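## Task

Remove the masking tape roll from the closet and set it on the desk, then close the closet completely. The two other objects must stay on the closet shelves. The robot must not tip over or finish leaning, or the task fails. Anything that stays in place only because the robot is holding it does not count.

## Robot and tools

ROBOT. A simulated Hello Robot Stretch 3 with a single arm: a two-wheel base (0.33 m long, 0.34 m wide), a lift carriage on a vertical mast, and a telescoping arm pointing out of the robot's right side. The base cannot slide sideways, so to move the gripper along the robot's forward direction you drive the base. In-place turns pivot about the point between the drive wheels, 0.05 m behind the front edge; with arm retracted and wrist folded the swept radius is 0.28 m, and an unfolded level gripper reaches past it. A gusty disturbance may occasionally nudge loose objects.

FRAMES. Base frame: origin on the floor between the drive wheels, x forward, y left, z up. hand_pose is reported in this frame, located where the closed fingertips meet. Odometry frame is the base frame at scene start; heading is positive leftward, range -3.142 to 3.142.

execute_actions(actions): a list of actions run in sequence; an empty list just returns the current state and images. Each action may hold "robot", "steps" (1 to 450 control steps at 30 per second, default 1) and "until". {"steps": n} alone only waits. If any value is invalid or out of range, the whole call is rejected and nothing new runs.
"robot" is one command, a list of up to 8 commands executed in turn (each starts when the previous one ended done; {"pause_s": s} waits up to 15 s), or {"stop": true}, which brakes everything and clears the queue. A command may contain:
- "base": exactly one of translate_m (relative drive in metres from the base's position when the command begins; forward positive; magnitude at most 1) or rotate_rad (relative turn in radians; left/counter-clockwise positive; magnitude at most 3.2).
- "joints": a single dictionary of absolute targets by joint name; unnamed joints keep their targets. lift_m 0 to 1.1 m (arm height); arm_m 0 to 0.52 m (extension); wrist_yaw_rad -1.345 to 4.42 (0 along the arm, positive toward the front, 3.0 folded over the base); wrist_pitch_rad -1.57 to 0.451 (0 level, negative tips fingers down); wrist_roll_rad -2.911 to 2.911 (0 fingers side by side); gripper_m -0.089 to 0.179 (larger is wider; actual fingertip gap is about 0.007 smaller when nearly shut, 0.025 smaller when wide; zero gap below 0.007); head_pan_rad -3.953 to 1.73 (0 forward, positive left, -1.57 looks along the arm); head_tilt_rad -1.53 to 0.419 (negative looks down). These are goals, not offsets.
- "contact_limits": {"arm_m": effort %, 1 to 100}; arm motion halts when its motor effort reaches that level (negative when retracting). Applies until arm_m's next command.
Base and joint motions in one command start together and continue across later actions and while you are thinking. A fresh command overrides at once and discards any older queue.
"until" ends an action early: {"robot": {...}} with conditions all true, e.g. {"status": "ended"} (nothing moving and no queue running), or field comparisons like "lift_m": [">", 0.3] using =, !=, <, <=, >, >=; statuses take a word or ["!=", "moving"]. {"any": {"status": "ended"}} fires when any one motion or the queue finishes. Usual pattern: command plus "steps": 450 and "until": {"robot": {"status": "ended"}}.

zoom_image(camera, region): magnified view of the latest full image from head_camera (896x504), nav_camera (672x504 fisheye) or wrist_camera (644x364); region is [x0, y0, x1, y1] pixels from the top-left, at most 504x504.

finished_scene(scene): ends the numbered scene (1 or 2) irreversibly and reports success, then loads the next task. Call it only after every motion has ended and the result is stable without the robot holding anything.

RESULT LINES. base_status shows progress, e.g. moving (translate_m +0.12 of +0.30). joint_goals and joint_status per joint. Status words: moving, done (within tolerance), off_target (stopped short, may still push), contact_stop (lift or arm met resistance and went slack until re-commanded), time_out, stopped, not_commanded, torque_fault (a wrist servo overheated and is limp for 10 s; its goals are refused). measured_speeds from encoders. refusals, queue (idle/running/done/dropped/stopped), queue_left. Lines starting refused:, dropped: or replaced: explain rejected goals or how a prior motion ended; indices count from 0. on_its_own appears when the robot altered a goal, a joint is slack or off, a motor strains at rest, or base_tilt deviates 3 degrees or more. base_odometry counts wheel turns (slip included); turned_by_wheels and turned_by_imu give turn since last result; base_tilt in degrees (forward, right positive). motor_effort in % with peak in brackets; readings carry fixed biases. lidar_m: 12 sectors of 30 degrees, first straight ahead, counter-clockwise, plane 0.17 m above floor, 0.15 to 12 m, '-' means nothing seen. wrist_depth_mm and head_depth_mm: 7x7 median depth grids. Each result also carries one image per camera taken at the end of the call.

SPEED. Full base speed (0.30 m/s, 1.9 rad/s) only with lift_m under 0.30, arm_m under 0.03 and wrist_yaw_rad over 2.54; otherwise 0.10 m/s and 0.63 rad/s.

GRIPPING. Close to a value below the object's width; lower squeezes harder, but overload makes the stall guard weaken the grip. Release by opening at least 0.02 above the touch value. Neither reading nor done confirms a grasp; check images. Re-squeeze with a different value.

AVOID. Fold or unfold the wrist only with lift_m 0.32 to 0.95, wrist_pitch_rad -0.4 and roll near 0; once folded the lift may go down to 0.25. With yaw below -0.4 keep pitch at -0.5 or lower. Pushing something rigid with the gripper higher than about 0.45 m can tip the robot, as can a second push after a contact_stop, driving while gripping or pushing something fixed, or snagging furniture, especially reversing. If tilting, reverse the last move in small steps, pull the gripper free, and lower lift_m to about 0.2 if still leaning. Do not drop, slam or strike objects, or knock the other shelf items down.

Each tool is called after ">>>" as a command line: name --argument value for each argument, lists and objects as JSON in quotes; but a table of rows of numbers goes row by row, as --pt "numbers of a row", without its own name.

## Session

>>> execute_actions --actions '[]'

Scene clock: 0.00 s.
robot.base_odometry: x=+0.000 y=+0.000 heading=+0.000 (m, m, rad; robot's odometry frame)
robot.turned_by_wheels: +0.000 (rad since the last result)
robot.turned_by_imu: +0.000 (rad since the last result)
robot.base_tilt: forward=-1.6 right=+0.0 (deg)
robot.lidar_m: 1.39 1.66 2.15 2.17 2.69 2.34 2.34 2.17 1.44 1.75 1.61 1.39
robot.head_depth_mm: 1313 1296 1292 1284 1274 1268 1265 / 1362 1354 1352 1345 1333 1322 1316 / 1404 1396 1383 1382 1372 1366 1353 / 1454 1442 1434 1422 1417 1404 1398 / 1499 1488 1476 1468 1456 1456 1446 / 1554 1526 1532 1523 1510 1507 1492 / 1604 1594 1581 1565 1567 1552 1548
robot.base_status: not_commanded
robot.joint_positions: lift_m=+0.521 arm_m=+0.001 wrist_yaw_rad=+3.121 wrist_pitch_rad=-0.532 wrist_roll_rad=+0.016 gripper_m=+0.037 head_pan_rad=+0.004 head_tilt_rad=-0.001
robot.joint_goals: lift_m=+0.521 arm_m=+0.001 wrist_yaw_rad=+3.121 wrist_pitch_rad=-0.532 wrist_roll_rad=+0.016 gripper_m=+0.037 head_pan_rad=+0.004 head_tilt_rad=-0.001
robot.joint_status: lift_m=not_commanded arm_m=not_commanded wrist_yaw_rad=not_commanded wrist_pitch_rad=not_commanded wrist_roll_rad=not_commanded gripper_m=not_commanded head_pan_rad=not_commanded head_tilt_rad=not_commanded
robot.measured_speeds: translate_m=+0.000 rotate_rad=+0.000 lift_m=+0.000 arm_m=+0.000 wrist_yaw_rad=+0.000 wrist_pitch_rad=+0.000 wrist_roll_rad=+0.000 head_pan_rad=+0.000 head_tilt_rad=+0.000
robot: refusals=0 queue=idle queue_left=0
robot.motor_effort: left_wheel=+0 right_wheel=+0 lift_m=+27 arm_m=+0 wrist_yaw_rad=-1 wrist_pitch_rad=+9 wrist_roll_rad=+0 gripper_m=+0 head_pan_rad=+0 head_tilt_rad=+3 (%)
robot.hand_pose: x=-0.0169 y=+0.0626 z=+0.5087 quat_wxyz=(+0.195, +0.689, +0.178, +0.675) (m; robot's base frame)
robot.wrist_depth_mm: - - - - - - - / - - - - - - - / - - - - - - - / 919 913 926 943 960 973 989 / 811 787 823 801 806 828 844 / 694 689 - 711 735 718 720 / 623 625 - 639 617 629 642
pictures: head_camera (sideways: a quarter turn clockwise sets it upright), nav_camera (sideways: a quarter turn counterclockwise sets it upright), wrist_camera
Images, in order (width x height): head_camera 896x504, nav_camera 672x504, wrist_camera 644x364.

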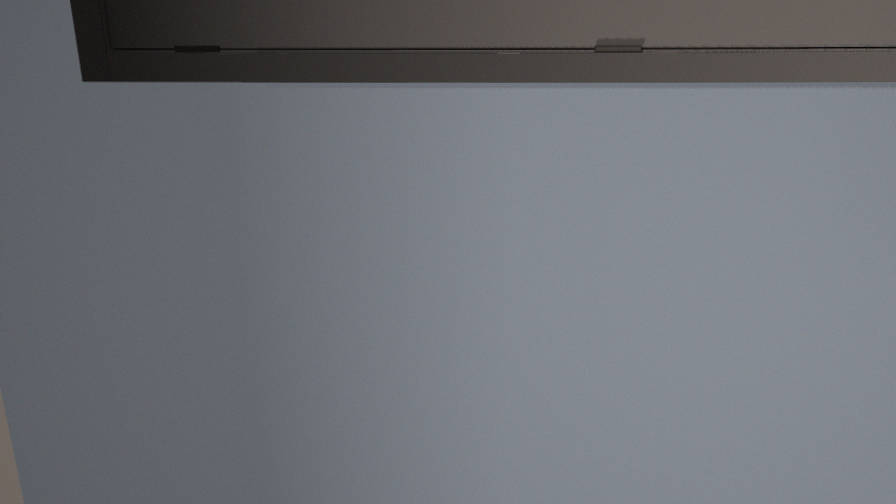

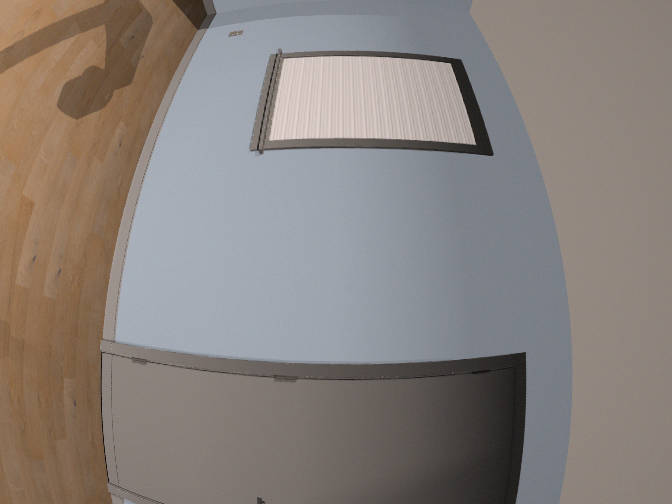

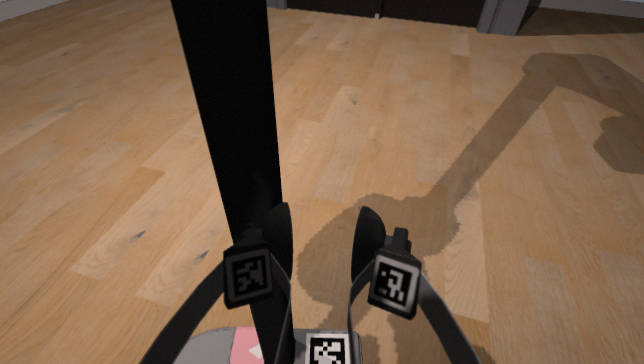

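Closet on the left.

>>> execute_actions --actions '[{"robot":{"joints":{"head_pan_rad":1.6,"head_tilt_rad":-0.1,"lift_m":0.28}},"steps":200,"until":{"robot":{"status":"ended"}}}]'

>>> execute_actions --actions '[{"robot":{"joints":{"head_pan_rad":-2.2,"head_tilt_rad":-0.2}},"steps":200,"until":{"robot":{"status":"ended"}}}]'

Scene clock: 3.37 s.
robot.base_odometry: x=+0.000 y=+0.000 heading=+0.000 (m, m, rad; robot's odometry frame)
robot.turned_by_wheels: +0.000 (rad since the last result)
robot.turned_by_imu: -0.001 (rad since the last result)
robot.base_tilt: forward=-1.6 right=+0.0 (deg)
robot.lidar_m: 1.40 1.67 2.14 2.18 2.68 2.34 2.34 2.18 1.44 1.75 1.61 1.40
robot.head_depth_mm: 1872 1986 2007 2035 2056 2087 1995 / - 2046 2072 2092 2114 2156 1988 / - 2072 2086 2110 2147 2168 1977 / - 2137 2169 2185 2216 2260 1985 / - 2188 2211 2252 2290 2317 1965 / - 3056 3105 3147 3203 2638 1972 / - 3172 3213 3244 3330 2795 1981
robot.base_status: not_commanded
robot.joint_positions: lift_m=+0.280 arm_m=+0.001 wrist_yaw_rad=+3.121 wrist_pitch_rad=-0.533 wrist_roll_rad=+0.016 gripper_m=+0.037 head_pan_rad=+1.593 head_tilt_rad=-0.098
robot.joint_goals: lift_m=+0.280 arm_m=+0.001 wrist_yaw_rad=+3.121 wrist_pitch_rad=-0.533 wrist_roll_rad=+0.016 gripper_m=+0.037 head_pan_rad=+1.600 head_tilt_rad=-0.100
robot.joint_status: lift_m=done arm_m=not_commanded wrist_yaw_rad=not_commanded wrist_pitch_rad=not_commanded wrist_roll_rad=not_commanded gripper_m=not_commanded head_pan_rad=done head_tilt_rad=done
robot.measured_speeds: translate_m=+0.000 rotate_rad=+0.000 lift_m=+0.000 arm_m=+0.000 wrist_yaw_rad=+0.000 wrist_pitch_rad=+0.000 wrist_roll_rad=+0.000 head_pan_rad=+0.000 head_tilt_rad=+0.000
robot: refusals=0 queue=done queue_left=0
robot.motor_effort: left_wheel=+1(0) right_wheel=+0(0) lift_m=+15(24) arm_m=+0(0) wrist_yaw_rad=-2(0) wrist_pitch_rad=+9(9) wrist_roll_rad=+0(0) gripper_m=+0(0) head_pan_rad=+4(45) head_tilt_rad=+0(13) (%)
robot.hand_pose: x=-0.0169 y=+0.0625 z=+0.2682 quat_wxyz=(+0.195, +0.689, +0.178, +0.675) (m; robot's base frame)
robot.wrist_depth_mm: - - - - - - - / 879 888 - 915 906 918 949 / 691 701 - 717 721 728 729 / 579 588 579 595 595 606 614 / 486 527 - - 501 512 512 / - - - - 464 445 443 / - - - - 385 396 394
pictures: head_camera (sideways: a quarter turn clockwise sets it upright), nav_camera (sideways: a quarter turn counterclockwise sets it upright), wrist_camera
Images, in order (width x height): head_camera 896x504, nav_camera 672x504, wrist_camera 644x364.

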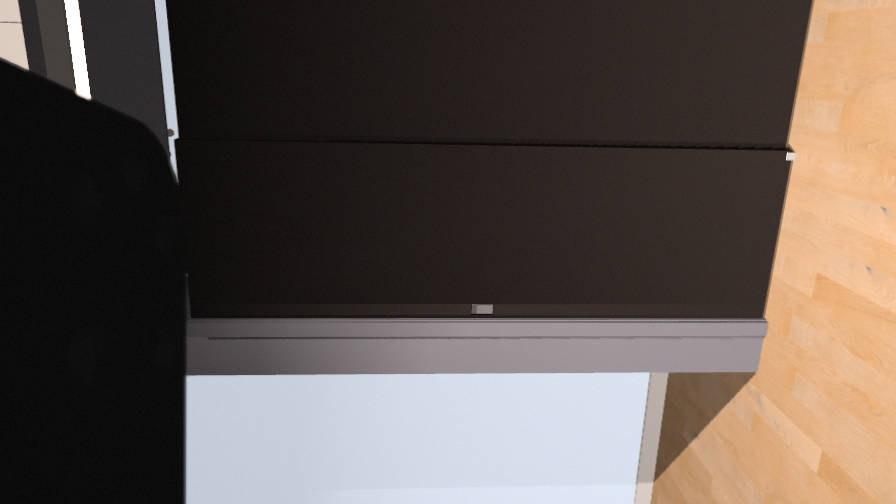

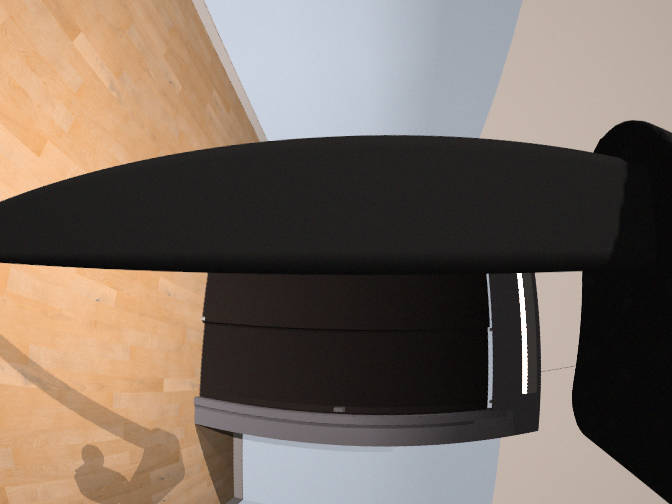

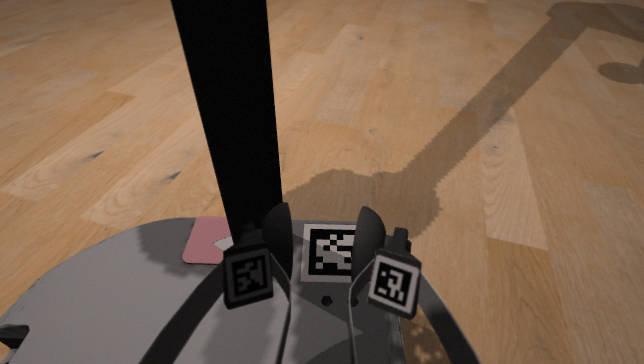

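Scene clock: 5.80 s.
robot.base_odometry: x=+0.000 y=+0.000 heading=+0.000 (m, m, rad; robot's odometry frame)
robot.turned_by_wheels: +0.000 (rad since the last result)
robot.turned_by_imu: -0.001 (rad since the last result)
robot.base_tilt: forward=-1.6 right=+0.0 (deg)
robot.lidar_m: 1.40 1.67 2.15 2.18 2.69 2.34 2.35 2.17 1.44 1.75 1.61 1.40
robot.head_depth_mm: 2007 2102 2163 2271 2329 2359 1736 / 1946 2002 2097 2163 2243 2266 1737 / 1879 1934 1993 2068 2136 2182 1737 / 1796 1854 1918 1991 2037 2093 1728 / 1731 1794 1849 1906 1621 1505 1613 / 1679 1716 1774 1832 1613 1240 1727 / 1633 1671 1711 1765 1612 1242 1724
robot.base_status: not_commanded
robot.joint_positions: lift_m=+0.280 arm_m=+0.001 wrist_yaw_rad=+3.121 wrist_pitch_rad=-0.533 wrist_roll_rad=+0.016 gripper_m=+0.037 head_pan_rad=-2.193 head_tilt_rad=-0.197
robot.joint_goals: lift_m=+0.280 arm_m=+0.001 wrist_yaw_rad=+3.121 wrist_pitch_rad=-0.533 wrist_roll_rad=+0.016 gripper_m=+0.037 head_pan_rad=-2.200 head_tilt_rad=-0.200
robot.joint_status: lift_m=done arm_m=not_commanded wrist_yaw_rad=not_commanded wrist_pitch_rad=not_commanded wrist_roll_rad=not_commanded gripper_m=not_commanded head_pan_rad=done head_tilt_rad=done
robot.measured_speeds: translate_m=+0.000 rotate_rad=+0.000 lift_m=+0.000 arm_m=+0.000 wrist_yaw_rad=+0.000 wrist_pitch_rad=+0.000 wrist_roll_rad=+0.000 head_pan_rad=+0.000 head_tilt_rad=+0.000
robot: refusals=0 queue=done queue_left=0
robot.motor_effort: left_wheel=+0(0) right_wheel=+0(0) lift_m=+16(16) arm_m=+1(1) wrist_yaw_rad=+0(1) wrist_pitch_rad=+9(9) wrist_roll_rad=+0(0) gripper_m=+0(0) head_pan_rad=-4(42) head_tilt_rad=-1(12) (%)
robot.hand_pose: x=-0.0169 y=+0.0625 z=+0.2682 quat_wxyz=(+0.195, +0.689, +0.178, +0.675) (m; robot's base frame)
robot.wrist_depth_mm: - - - - - - - / 864 878 - 919 914 910 971 / 711 691 - 704 699 727 740 / 568 582 584 603 597 615 600 / 496 520 - - 516 511 521 / - - - - 457 439 449 / - - - - 387 399 392
pictures: head_camera (sideways: a quarter turn clockwise sets it upright), nav_camera (sideways: a quarter turn counterclockwise sets it upright), wrist_camera
Images, in order (width x height): head_camera 896x504, nav_camera 672x504, wrist_camera 644x364.

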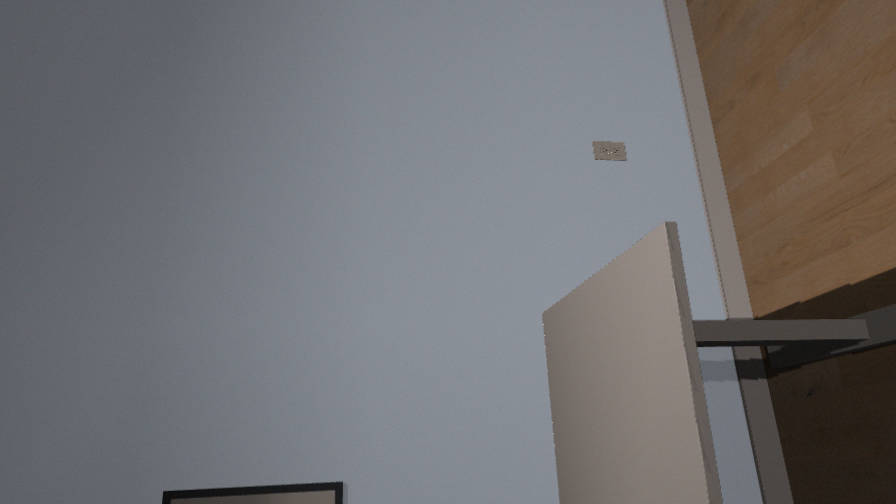

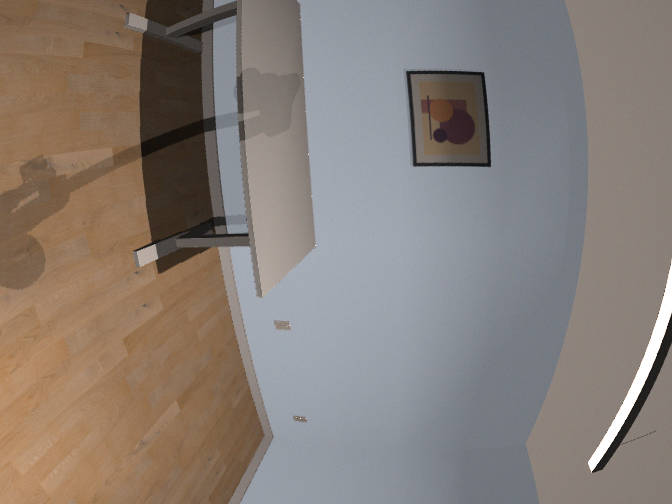

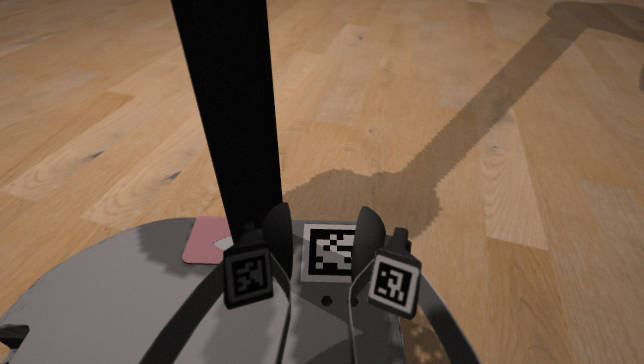

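>>> execute_actions --actions '[{"robot":[{"base":{"rotate_rad":1.9},"joints":{"head_pan_rad":-0.58,"head_tilt_rad":0}},{"base":{"translate_m":1.0}},{"base":{"translate_m":0.6}},{"base":{"translate_m":0.31},"joints":{"lift_m":0.93,"wrist_pitch_rad":-0.4,"gripper_m":0}},{"base":{"rotate_rad":-0.58},"joints":{"wrist_yaw_rad":1.2,"head_pan_rad":-0.0}},{"joints":{"wrist_pitch_rad":0,"wrist_roll_rad":1.57,"lift_m":0.95}}],"steps":450,"until":{"robot":{"status":"ended"}}},{"steps":300,"until":{"robot":{"status":"ended"}}}]'

Scene clock: 28.03 s.
robot.base_odometry: x=-0.617 y=+1.808 heading=+1.320 (m, m, rad; robot's odometry frame)
robot.turned_by_wheels: +1.320 (rad since the last result)
robot.turned_by_imu: +1.315 (rad since the last result)
robot.base_tilt: forward=-1.7 right=+0.0 (deg)
robot.lidar_m: 0.56 1.36 1.31 1.27 1.33 1.86 3.07 3.42 2.57 2.50 0.80 0.57
robot.head_depth_mm: 503 501 500 498 497 495 494 / 518 517 514 513 511 510 508 / 519 517 515 513 512 510 509 / 520 518 515 514 513 511 510 / 1259 1252 1257 1250 1239 1237 1233 / 1265 1258 1254 1251 1246 1238 1236 / 1266 1266 1250 1254 1246 1245 1242
robot.base_status: done (rotate_rad -0.5799 of -0.5800)
robot.joint_positions: lift_m=+0.950 arm_m=+0.001 wrist_yaw_rad=+1.202 wrist_pitch_rad=-0.025 wrist_roll_rad=+1.568 gripper_m=+0.000 head_pan_rad=-0.007 head_tilt_rad=-0.012
robot.joint_goals: lift_m=+0.950 arm_m=+0.001 wrist_yaw_rad=+1.200 wrist_pitch_rad=+0.000 wrist_roll_rad=+1.570 gripper_m=+0.000 head_pan_rad=+0.000 head_tilt_rad=+0.000
robot.joint_status: lift_m=done arm_m=not_commanded wrist_yaw_rad=done wrist_pitch_rad=done wrist_roll_rad=done gripper_m=done head_pan_rad=done head_tilt_rad=done
robot.measured_speeds: translate_m=+0.000 rotate_rad=+0.000 lift_m=+0.000 arm_m=+0.000 wrist_yaw_rad=+0.000 wrist_pitch_rad=+0.000 wrist_roll_rad=+0.000 head_pan_rad=+0.000 head_tilt_rad=+0.000
robot: refusals=0 queue=done queue_left=0
robot.motor_effort: left_wheel=+4(13) right_wheel=-2(8) lift_m=+38(42) arm_m=+0(0) wrist_yaw_rad=-1(0) wrist_pitch_rad=+14(15) wrist_roll_rad=+1(2) gripper_m=-2(80) head_pan_rad=+4(45) head_tilt_rad=+7(30) (%)
robot.hand_pose: x=+0.2170 y=-0.2381 z=+1.0576 quat_wxyz=(+0.009, +0.565, -0.825, -0.009) (m; robot's base frame)
robot.wrist_depth_mm: 556 562 577 579 583 594 592 / 551 553 563 555 572 568 581 / 534 545 535 548 557 555 569 / 521 522 543 539 550 545 548 / 501 518 508 - 534 533 548 / 473 473 483 479 495 498 513 / 473 474 482 493 488 487 490
pictures: head_camera (sideways: a quarter turn clockwise sets it upright), nav_camera (sideways: a quarter turn counterclockwise sets it upright), wrist_camera
Images, in order (width x height): head_camera 896x504, nav_camera 672x504, wrist_camera 644x364.

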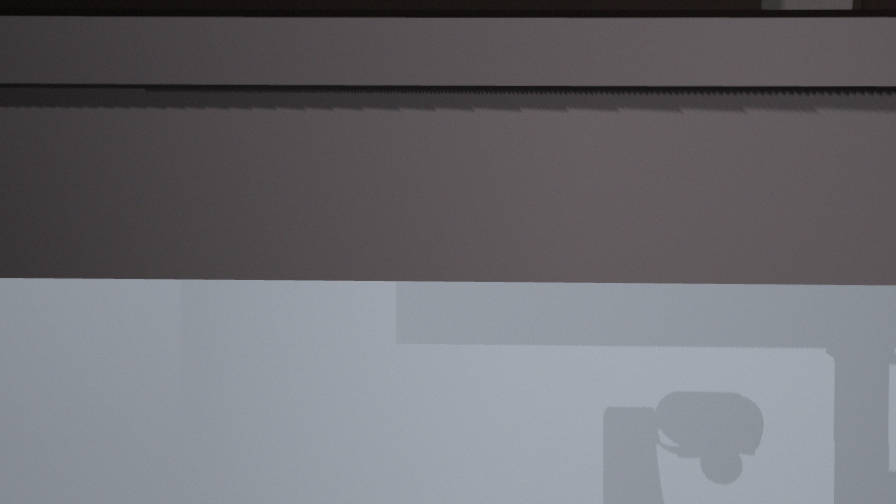

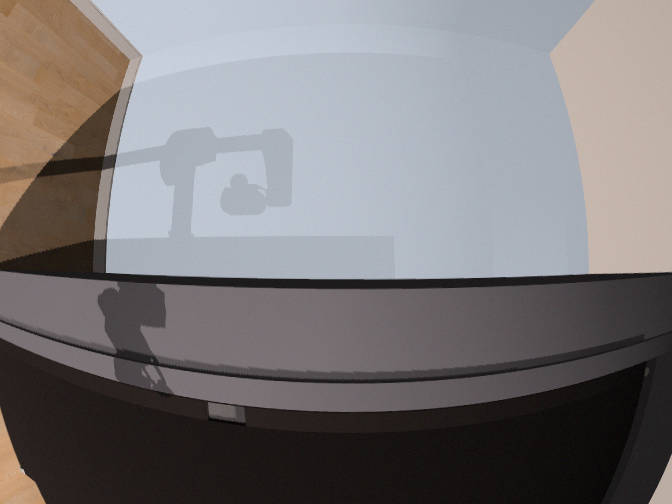

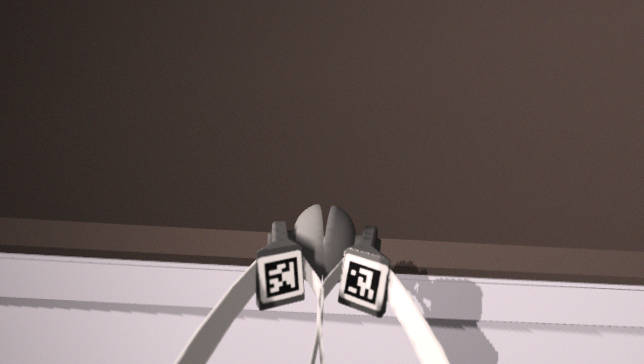

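>>> execute_actions --actions '[{"robot":{"base":{"translate_m":0.27},"joints":{"wrist_yaw_rad":1.25,"head_pan_rad":-0.8,"head_tilt_rad":-0.6}},"steps":450,"until":{"robot":{"status":"ended"}}}]'

Scene clock: 32.37 s.
robot.base_odometry: x=-0.550 y=+2.069 heading=+1.320 (m, m, rad; robot's odometry frame)
robot.turned_by_wheels: +0.000 (rad since the last result)
robot.turned_by_imu: +0.000 (rad since the last result)
robot.base_tilt: forward=-1.7 right=-0.1 (deg)
robot.lidar_m: 0.29 1.08 1.30 1.26 1.32 1.85 3.34 3.42 2.58 1.26 0.43 0.30
robot.head_depth_mm: 453 518 606 729 915 1401 - / 402 453 519 607 729 - - / 361 401 452 519 599 720 910 / 328 361 401 452 512 606 728 / 301 328 361 406 452 516 591 / 285 306 301 322 357 405 473 / - - - 297 334 377 425
robot.base_status: done (translate_m +0.2700 of +0.2700)
robot.joint_positions: lift_m=+0.950 arm_m=+0.001 wrist_yaw_rad=+1.248 wrist_pitch_rad=-0.024 wrist_roll_rad=+1.568 gripper_m=+0.000 head_pan_rad=-0.793 head_tilt_rad=-0.592
robot.joint_goals: lift_m=+0.950 arm_m=+0.001 wrist_yaw_rad=+1.250 wrist_pitch_rad=+0.000 wrist_roll_rad=+1.570 gripper_m=+0.000 head_pan_rad=-0.800 head_tilt_rad=-0.600
robot.joint_status: lift_m=done arm_m=not_commanded wrist_yaw_rad=done wrist_pitch_rad=done wrist_roll_rad=done gripper_m=done head_pan_rad=done head_tilt_rad=done
robot.measured_speeds: translate_m=+0.000 rotate_rad=+0.000 lift_m=+0.000 arm_m=+0.000 wrist_yaw_rad=+0.000 wrist_pitch_rad=+0.000 wrist_roll_rad=+0.000 head_pan_rad=+0.000 head_tilt_rad=+0.000
robot: refusals=0 queue=done queue_left=0
robot.motor_effort: left_wheel=+3(10) right_wheel=-2(2) lift_m=+38(37) arm_m=+0(0) wrist_yaw_rad=+2(1) wrist_pitch_rad=+15(15) wrist_roll_rad=+0(1) gripper_m=-3(3) head_pan_rad=-4(43) head_tilt_rad=-4(38) (%)
robot.hand_pose: x=+0.2210 y=-0.2269 z=+1.0577 quat_wxyz=(+0.009, +0.584, -0.811, -0.009) (m; robot's base frame)
robot.wrist_depth_mm: 259 265 268 271 270 274 277 / 256 257 261 263 267 270 273 / 254 255 257 261 263 265 267 / 251 251 254 257 257 262 266 / 244 246 249 - 258 258 258 / 213 214 230 217 245 254 252 / 210 212 211 214 216 217 221
pictures: head_camera (sideways: a quarter turn clockwise sets it upright), nav_camera (sideways: a quarter turn counterclockwise sets it upright), wrist_camera
Images, in order (width x height): head_camera 896x504, nav_camera 672x504, wrist_camera 644x364.

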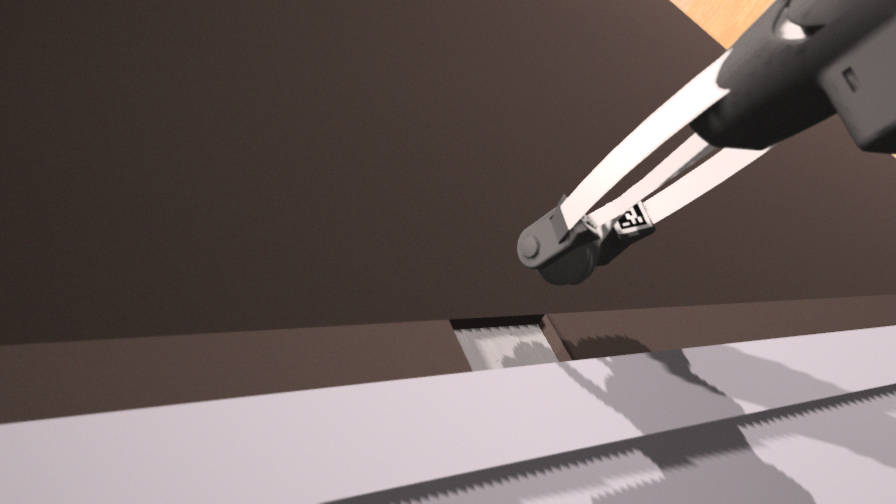

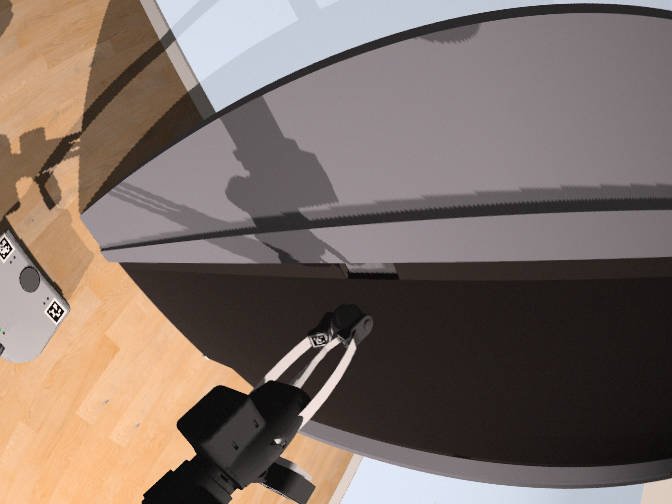

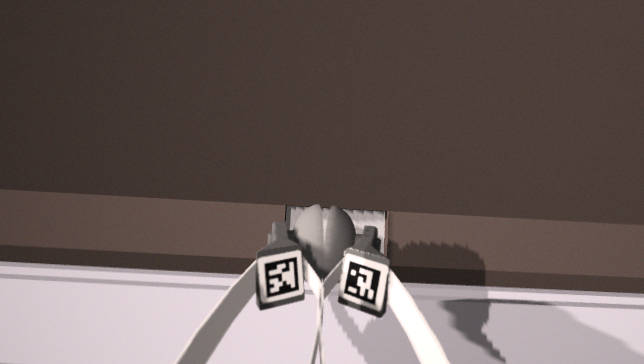

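>>> execute_actions --actions '[{"robot":[{"joints":{"wrist_yaw_rad":1.29}},{"base":{"translate_m":0.075}},{"joints":{"arm_m":0.15},"contact_limits":{"arm_m":20}}],"steps":450,"until":{"robot":{"status":"ended"}}}]'

Scene clock: 38.33 s.
robot.base_odometry: x=-0.532 y=+2.142 heading=+1.320 (m, m, rad; robot's odometry frame)
robot.turned_by_wheels: +0.000 (rad since the last result)
robot.turned_by_imu: -0.024 (rad since the last result)
robot.base_tilt: forward=-1.8 right=-0.1 (deg)
robot.lidar_m: 0.22 1.00 1.31 1.26 1.31 1.80 3.80 3.53 2.59 0.92 0.40 0.23
robot.head_depth_mm: 354 407 477 573 736 1005 1221 / 311 352 403 462 575 724 984 / 319 344 380 428 487 577 718 / 1124 977 1236 980 1178 1442 1216 / 1049 - - - 297 334 395 / - - - - - 306 358 / - - - - - 289 312
robot.base_status: done (translate_m +0.0750 of +0.0750)
robot.joint_positions: lift_m=+0.950 arm_m=+0.150 wrist_yaw_rad=+1.297 wrist_pitch_rad=-0.025 wrist_roll_rad=+1.569 gripper_m=+0.000 head_pan_rad=-0.793 head_tilt_rad=-0.594
robot.joint_goals: lift_m=+0.950 arm_m=+0.150 wrist_yaw_rad=+1.290 wrist_pitch_rad=+0.000 wrist_roll_rad=+1.570 gripper_m=+0.000 head_pan_rad=-0.800 head_tilt_rad=-0.600
robot.joint_status: lift_m=done arm_m=done wrist_yaw_rad=done wrist_pitch_rad=done wrist_roll_rad=done gripper_m=done head_pan_rad=done head_tilt_rad=done
robot.measured_speeds: translate_m=+0.000 rotate_rad=+0.000 lift_m=+0.000 arm_m=+0.000 wrist_yaw_rad=+0.000 wrist_pitch_rad=+0.000 wrist_roll_rad=+0.000 head_pan_rad=+0.000 head_tilt_rad=+0.000
robot: refusals=0 queue=done queue_left=0
robot.motor_effort: left_wheel=+2(14) right_wheel=+1(11) lift_m=+37(39) arm_m=+4(10) wrist_yaw_rad=-6(48) wrist_pitch_rad=+14(17) wrist_roll_rad=+0(1) gripper_m=-3(3) head_pan_rad=-4(4) head_tilt_rad=-3(5) (%)
robot.contact_limits: arm_m 20 (drawing in: default 18, maximum 30; extending or still: default 26, maximum 42)
robot.hand_pose: x=+0.2247 y=-0.3636 z=+1.0576 quat_wxyz=(+0.009, +0.604, -0.797, -0.009) (m; robot's base frame)
robot.wrist_depth_mm: 188 190 190 193 195 196 199 / 184 186 190 190 191 194 196 / 183 184 186 187 190 190 193 / 182 184 184 186 189 189 191 / 179 180 182 - 186 186 188 / 178 178 179 181 184 184 186 / 516 634 631 687 648 679 615
pictures: head_camera (sideways: a quarter turn clockwise sets it upright), nav_camera (sideways: a quarter turn counterclockwise sets it upright), wrist_camera
Images, in order (width x height): head_camera 896x504, nav_camera 672x504, wrist_camera 644x364.

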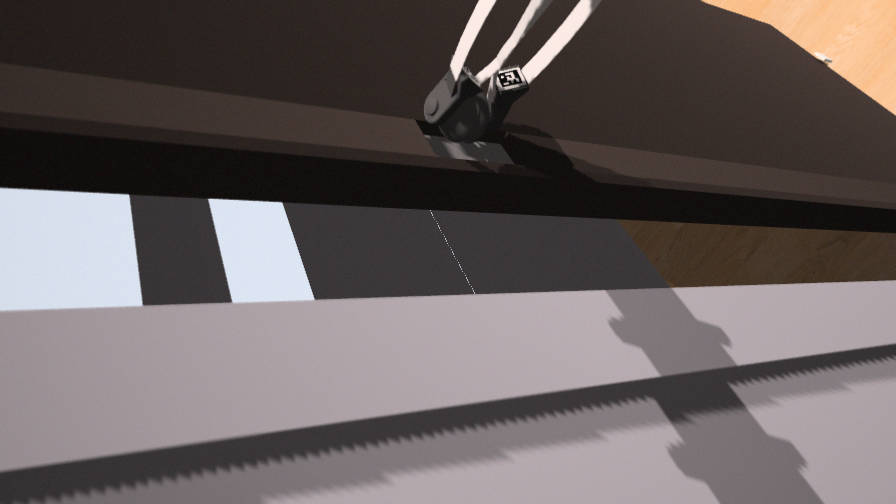

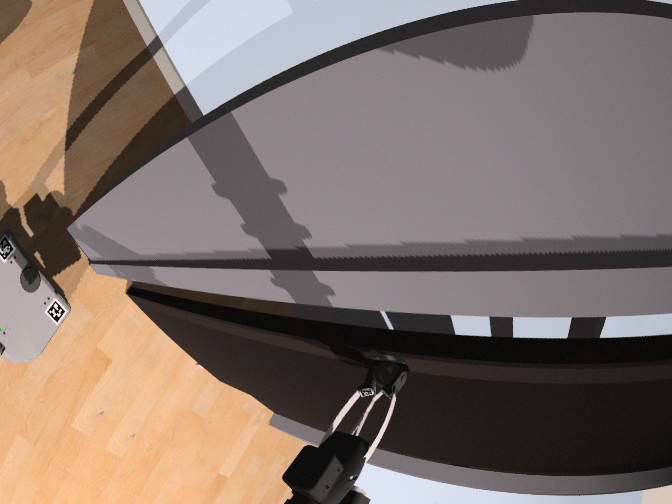

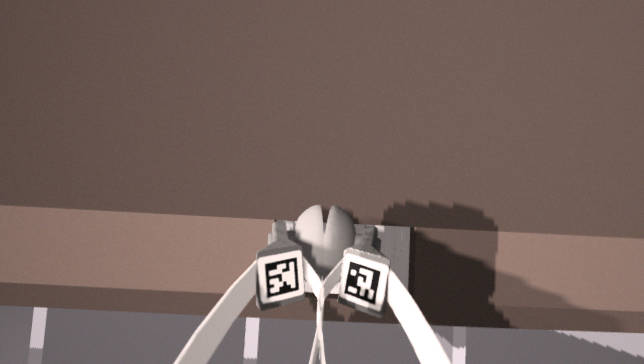

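>>> execute_actions --actions '[{"robot":{"base":{"translate_m":0.01}},"steps":100,"until":{"robot":{"status":"ended"}}},{"robot":{"joints":{"arm_m":0.25},"contact_limits":{"arm_m":20}},"steps":200,"until":{"robot":{"status":"ended"}}}]'

Scene clock: 42.87 s.
robot.base_odometry: x=-0.529 y=+2.151 heading=+1.320 (m, m, rad; robot's odometry frame)
robot.turned_by_wheels: +0.000 (rad since the last result)
robot.turned_by_imu: -0.018 (rad since the last result)
robot.base_tilt: forward=-1.7 right=-0.1 (deg)
robot.lidar_m: 0.22 0.99 1.31 1.26 1.30 1.77 3.42 3.58 2.61 0.95 0.48 0.22
robot.head_depth_mm: 368 410 478 596 745 1028 1222 / 1377 986 466 520 591 727 998 / 1260 1165 1234 1485 1318 1441 920 / 1135 980 1231 978 1188 1479 1237 / - - - - 293 325 383 / - - - - - 300 346 / - - - - - - 302
robot.base_status: done (translate_m +0.0100 of +0.0100)
robot.joint_positions: lift_m=+0.950 arm_m=+0.250 wrist_yaw_rad=+1.300 wrist_pitch_rad=-0.024 wrist_roll_rad=+1.569 gripper_m=+0.000 head_pan_rad=-0.793 head_tilt_rad=-0.594
robot.joint_goals: lift_m=+0.950 arm_m=+0.250 wrist_yaw_rad=+1.290 wrist_pitch_rad=+0.000 wrist_roll_rad=+1.570 gripper_m=+0.000 head_pan_rad=-0.800 head_tilt_rad=-0.600
robot.joint_status: lift_m=done arm_m=done wrist_yaw_rad=done wrist_pitch_rad=done wrist_roll_rad=done gripper_m=done head_pan_rad=done head_tilt_rad=done
robot.measured_speeds: translate_m=+0.000 rotate_rad=+0.000 lift_m=+0.000 arm_m=+0.000 wrist_yaw_rad=+0.000 wrist_pitch_rad=+0.000 wrist_roll_rad=+0.000 head_pan_rad=+0.000 head_tilt_rad=+0.000
robot: refusals=0 queue=done queue_left=0
robot.motor_effort: left_wheel=+0(8) right_wheel=+2(16) lift_m=+38(38) arm_m=+5(10) wrist_yaw_rad=-10(19) wrist_pitch_rad=+14(16) wrist_roll_rad=+0(0) gripper_m=-3(3) head_pan_rad=-3(4) head_tilt_rad=-3(3) (%)
robot.contact_limits: arm_m 20 (drawing in: default 18, maximum 30; extending or still: default 26, maximum 42)
robot.hand_pose: x=+0.2249 y=-0.4628 z=+1.0578 quat_wxyz=(+0.009, +0.605, -0.796, -0.009) (m; robot's base frame)
robot.wrist_depth_mm: 190 190 193 195 195 197 200 / 185 188 189 192 194 195 197 / 183 184 186 189 191 191 193 / 180 182 184 185 187 189 192 / 178 179 181 - 187 187 188 / 176 177 179 182 183 185 186 / 508 756 855 889 653 819 616
pictures: head_camera (sideways: a quarter turn clockwise sets it upright), nav_camera (sideways: a quarter turn counterclockwise sets it upright), wrist_camera
Images, in order (width x height): head_camera 896x504, nav_camera 672x504, wrist_camera 644x364.

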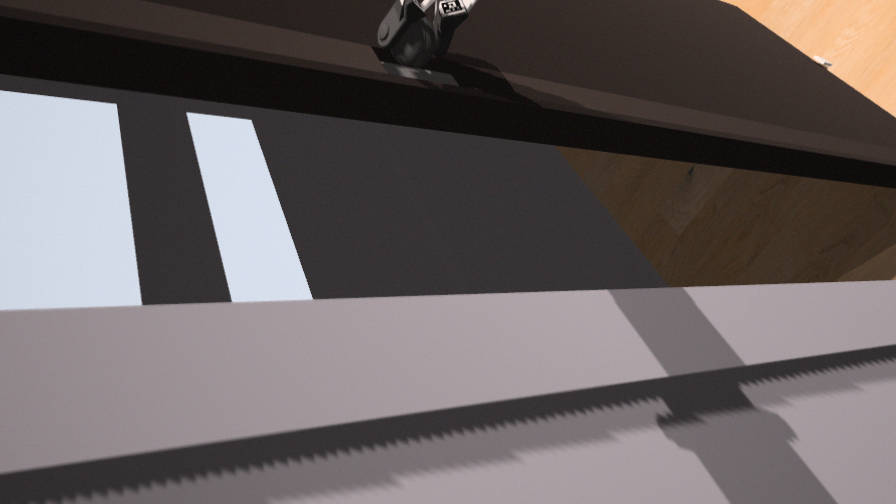

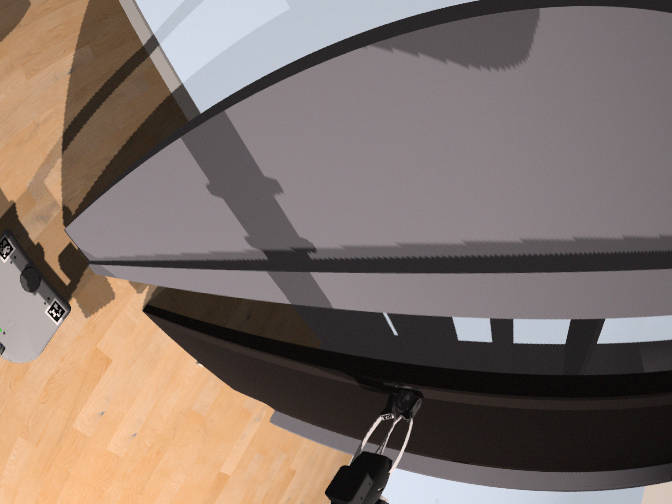

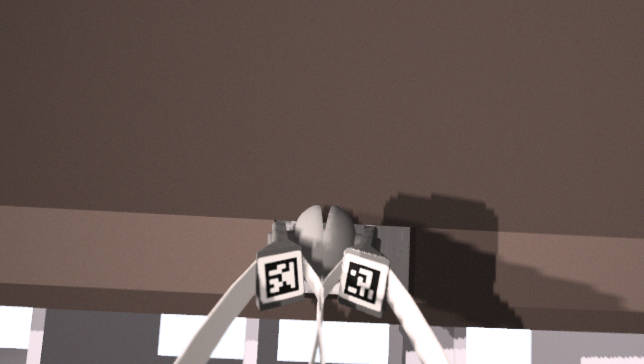

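Working. Continue.

>>> execute_actions --actions '[{"robot":{"base":{"rotate_rad":0.03}},"steps":100,"until":{"robot":{"status":"ended"}}},{"robot":{"joints":{"arm_m":0.35},"contact_limits":{"arm_m":20}},"steps":200,"until":{"robot":{"status":"ended"}}},{"robot":{"base":{"rotate_rad":0.02}},"steps":100,"until":{"robot":{"status":"ended"}}},{"robot":{"joints":{"arm_m":0.45},"contact_limits":{"arm_m":20}},"steps":200,"until":{"robot":{"status":"ended"}}}]'

Scene clock: 49.23 s.
robot.base_odometry: x=-0.529 y=+2.151 heading=+1.369 (m, m, rad; robot's odometry frame)
robot.turned_by_wheels: +0.049 (rad since the last result)
robot.turned_by_imu: +0.012 (rad since the last result)
robot.base_tilt: forward=-1.7 right=+0.1 (deg)
robot.lidar_m: 0.22 1.00 1.31 1.26 1.31 1.79 3.41 3.55 2.60 0.92 0.67 0.23
robot.head_depth_mm: 1347 1422 1429 1490 816 1009 1223 / 1388 1526 1316 1554 1769 1442 1164 / 1251 1165 1235 1428 1317 1481 1243 / 1127 981 1233 981 1185 1480 1243 / 1051 - - - 295 332 393 / - - - - - 305 356 / - - - - - 288 310
robot.base_status: off_target (rotate_rad +0.0194 of +0.0200)
robot.joint_positions: lift_m=+0.950 arm_m=+0.450 wrist_yaw_rad=+1.296 wrist_pitch_rad=-0.023 wrist_roll_rad=+1.569 gripper_m=+0.000 head_pan_rad=-0.793 head_tilt_rad=-0.594
robot.joint_goals: lift_m=+0.950 arm_m=+0.450 wrist_yaw_rad=+1.290 wrist_pitch_rad=+0.000 wrist_roll_rad=+1.570 gripper_m=+0.000 head_pan_rad=-0.800 head_tilt_rad=-0.600
robot.joint_status: lift_m=done arm_m=done wrist_yaw_rad=done wrist_pitch_rad=done wrist_roll_rad=done gripper_m=done head_pan_rad=done head_tilt_rad=done
robot.measured_speeds: translate_m=+0.000 rotate_rad=+0.000 lift_m=+0.000 arm_m=+0.000 wrist_yaw_rad=+0.000 wrist_pitch_rad=+0.000 wrist_roll_rad=+0.000 head_pan_rad=+0.000 head_tilt_rad=+0.000
robot: refusals=0 queue=done queue_left=0
robot.motor_effort: left_wheel=-10(24) right_wheel=+10(22) lift_m=+37(37) arm_m=+5(4) wrist_yaw_rad=-5(18) wrist_pitch_rad=+14(16) wrist_roll_rad=+0(0) gripper_m=-3(3) head_pan_rad=-4(4) head_tilt_rad=-2(3) (%)
robot.contact_limits: arm_m 20 (drawing in: default 18, maximum 30; extending or still: default 26, maximum 42)
robot.hand_pose: x=+0.2246 y=-0.6639 z=+1.0580 quat_wxyz=(+0.008, +0.603, -0.797, -0.009) (m; robot's base frame)
robot.wrist_depth_mm: 189 189 192 192 193 197 198 / 186 187 188 192 193 195 193 / 183 184 186 188 189 191 192 / 181 182 185 184 186 189 189 / 178 179 181 - 186 186 187 / 177 177 179 180 183 185 185 / 510 738 573 865 676 812 622
pictures: head_camera (sideways: a quarter turn clockwise sets it upright), nav_camera (sideways: a quarter turn counterclockwise sets it upright), wrist_camera
Images, in order (width x height): head_camera 896x504, nav_camera 672x504, wrist_camera 644x364.

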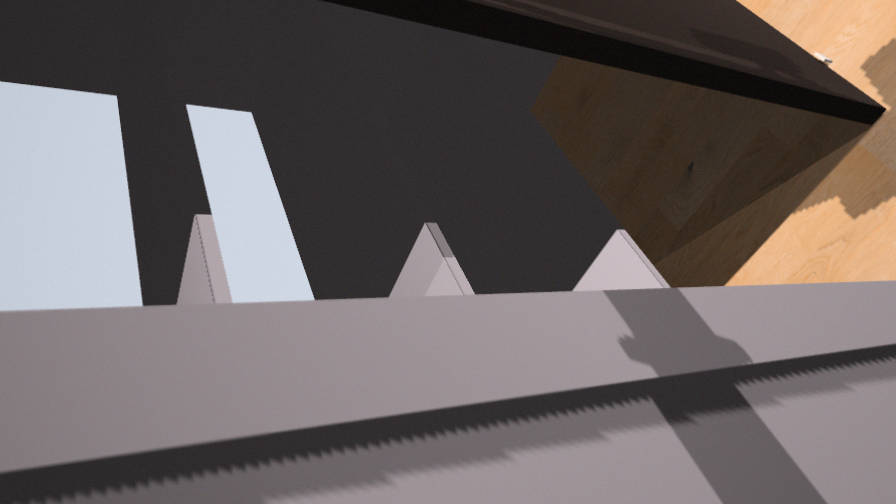

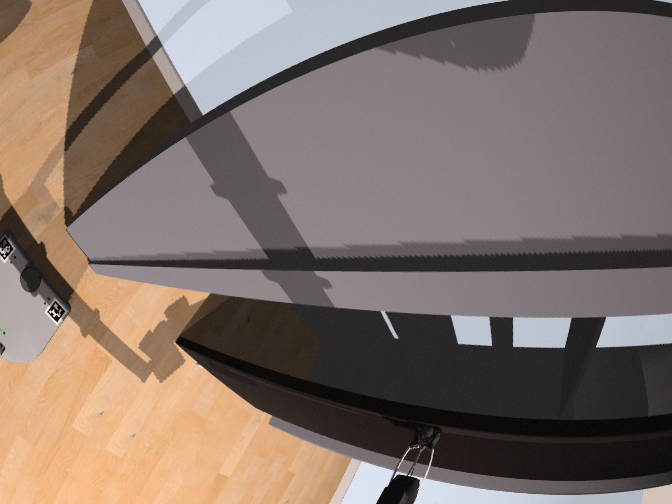

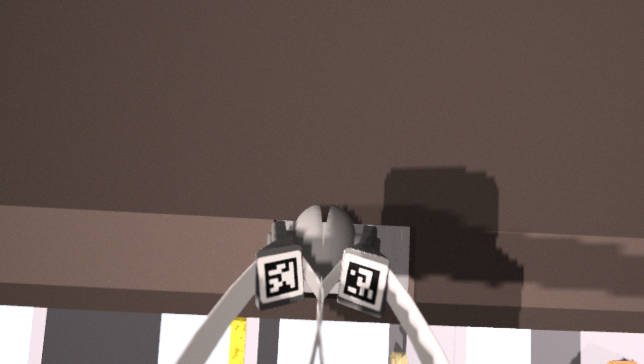

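>>> execute_actions --actions '[{"robot":{"joints":{"arm_m":0.515},"contact_limits":{"arm_m":20}},"steps":200,"until":{"robot":{"status":"ended"}}},{"robot":{"joints":{"arm_m":0.50}},"steps":100,"until":{"robot":{"status":"ended"}}},{"robot":{"base":{"translate_m":-0.5},"joints":{"head_pan_rad":-0.4,"head_tilt_rad":-0.3}},"steps":300,"until":{"robot":{"status":"ended"}}},{"robot":{"joints":{"arm_m":0.0,"wrist_yaw_rad":0,"wrist_roll_rad":0}},"steps":300,"until":{"robot":{"status":"ended"}}}]'

Scene clock: 62.83 s.
robot.base_odometry: x=-0.629 y=+1.662 heading=+1.369 (m, m, rad; robot's odometry frame)
robot.turned_by_wheels: +0.001 (rad since the last result)
robot.turned_by_imu: -0.004 (rad since the last result)
robot.base_tilt: forward=-1.6 right=+0.0 (deg)
robot.lidar_m: 0.72 1.52 1.31 1.26 1.31 1.80 2.93 2.93 2.59 2.50 1.05 1.01
robot.head_depth_mm: 1546 1594 1462 969 1021 1076 1148 / 1485 1551 1628 1695 1801 1837 1540 / 1408 1476 1547 1615 1707 1753 1537 / 1353 1414 1475 1540 1639 1470 1539 / 1302 1353 1406 1494 1539 1317 1495 / 587 619 646 685 722 767 814 / 576 604 631 662 695 736 779
robot.base_status: done (translate_m -0.5000 of -0.5000)
robot.joint_positions: lift_m=+0.950 arm_m=+0.001 wrist_yaw_rad=+0.000 wrist_pitch_rad=-0.022 wrist_roll_rad=+0.004 gripper_m=+0.000 head_pan_rad=-0.407 head_tilt_rad=-0.310
robot.joint_goals: lift_m=+0.950 arm_m=+0.000 wrist_yaw_rad=+0.000 wrist_pitch_rad=+0.000 wrist_roll_rad=+0.000 gripper_m=+0.000 head_pan_rad=-0.400 head_tilt_rad=-0.300
robot.joint_status: lift_m=done arm_m=done wrist_yaw_rad=done wrist_pitch_rad=done wrist_roll_rad=done gripper_m=done head_pan_rad=done head_tilt_rad=done
robot.measured_speeds: translate_m=+0.000 rotate_rad=+0.000 lift_m=+0.000 arm_m=+0.000 wrist_yaw_rad=+0.000 wrist_pitch_rad=+0.000 wrist_roll_rad=+0.000 head_pan_rad=+0.000 head_tilt_rad=+0.000
robot: refusals=0 queue=done queue_left=0
robot.motor_effort: left_wheel=+1(18) right_wheel=-1(19) lift_m=+37(37) arm_m=-2(5) wrist_yaw_rad=+0(22) wrist_pitch_rad=+13(15) wrist_roll_rad=-1(3) gripper_m=-3(3) head_pan_rad=+4(32) head_tilt_rad=+6(29) (%)
robot.hand_pose: x=-0.0214 y=-0.4018 z=+1.0585 quat_wxyz=(+0.706, +0.008, -0.708, -0.008) (m; robot's base frame)
robot.wrist_depth_mm: 905 - - - - - - / 900 - - - - - - / 901 - - - - - - / 940 - - - - - - / 960 - - - - - - / 954 - - - - - - / 939 - - - - - -
pictures: head_camera (sideways: a quarter turn clockwise sets it upright), nav_camera (sideways: a quarter turn counterclockwise sets it upright), wrist_camera
Images, in order (width x height): head_camera 896x504, nav_camera 672x504, wrist_camera 644x364.

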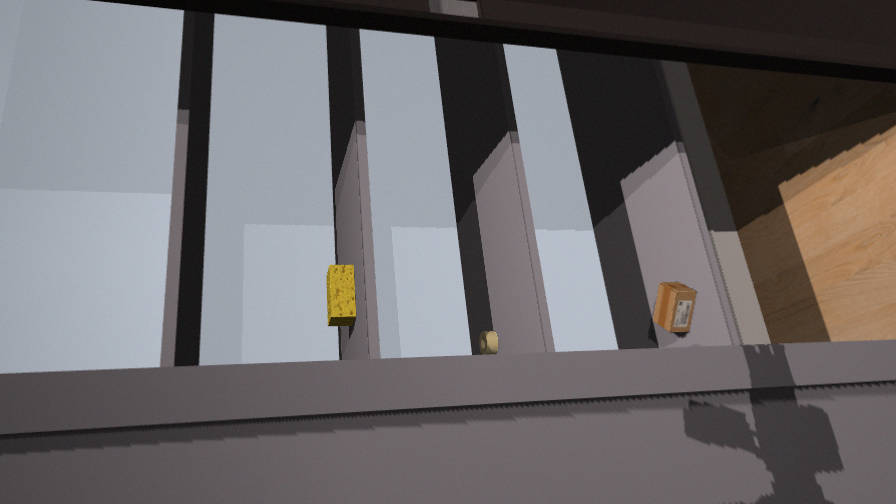

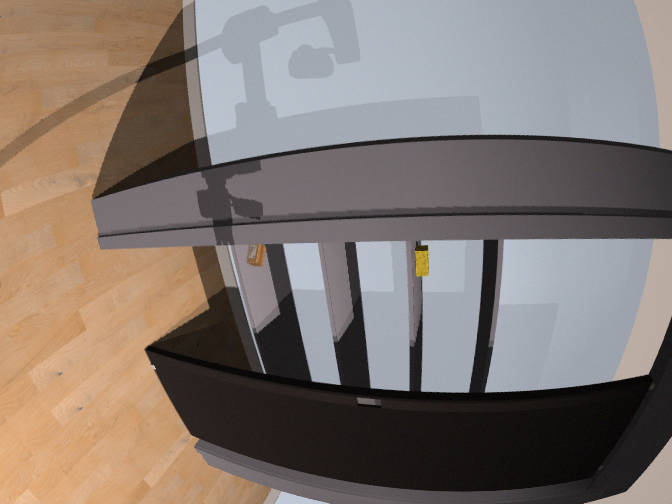

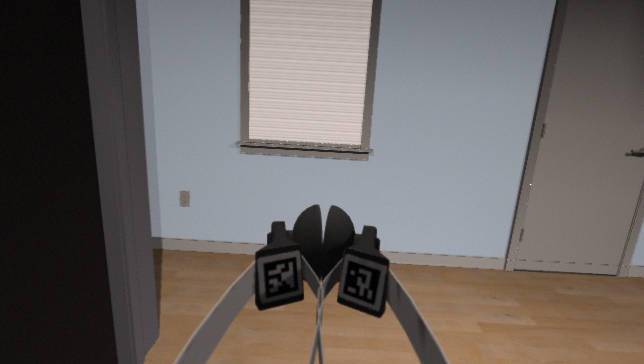

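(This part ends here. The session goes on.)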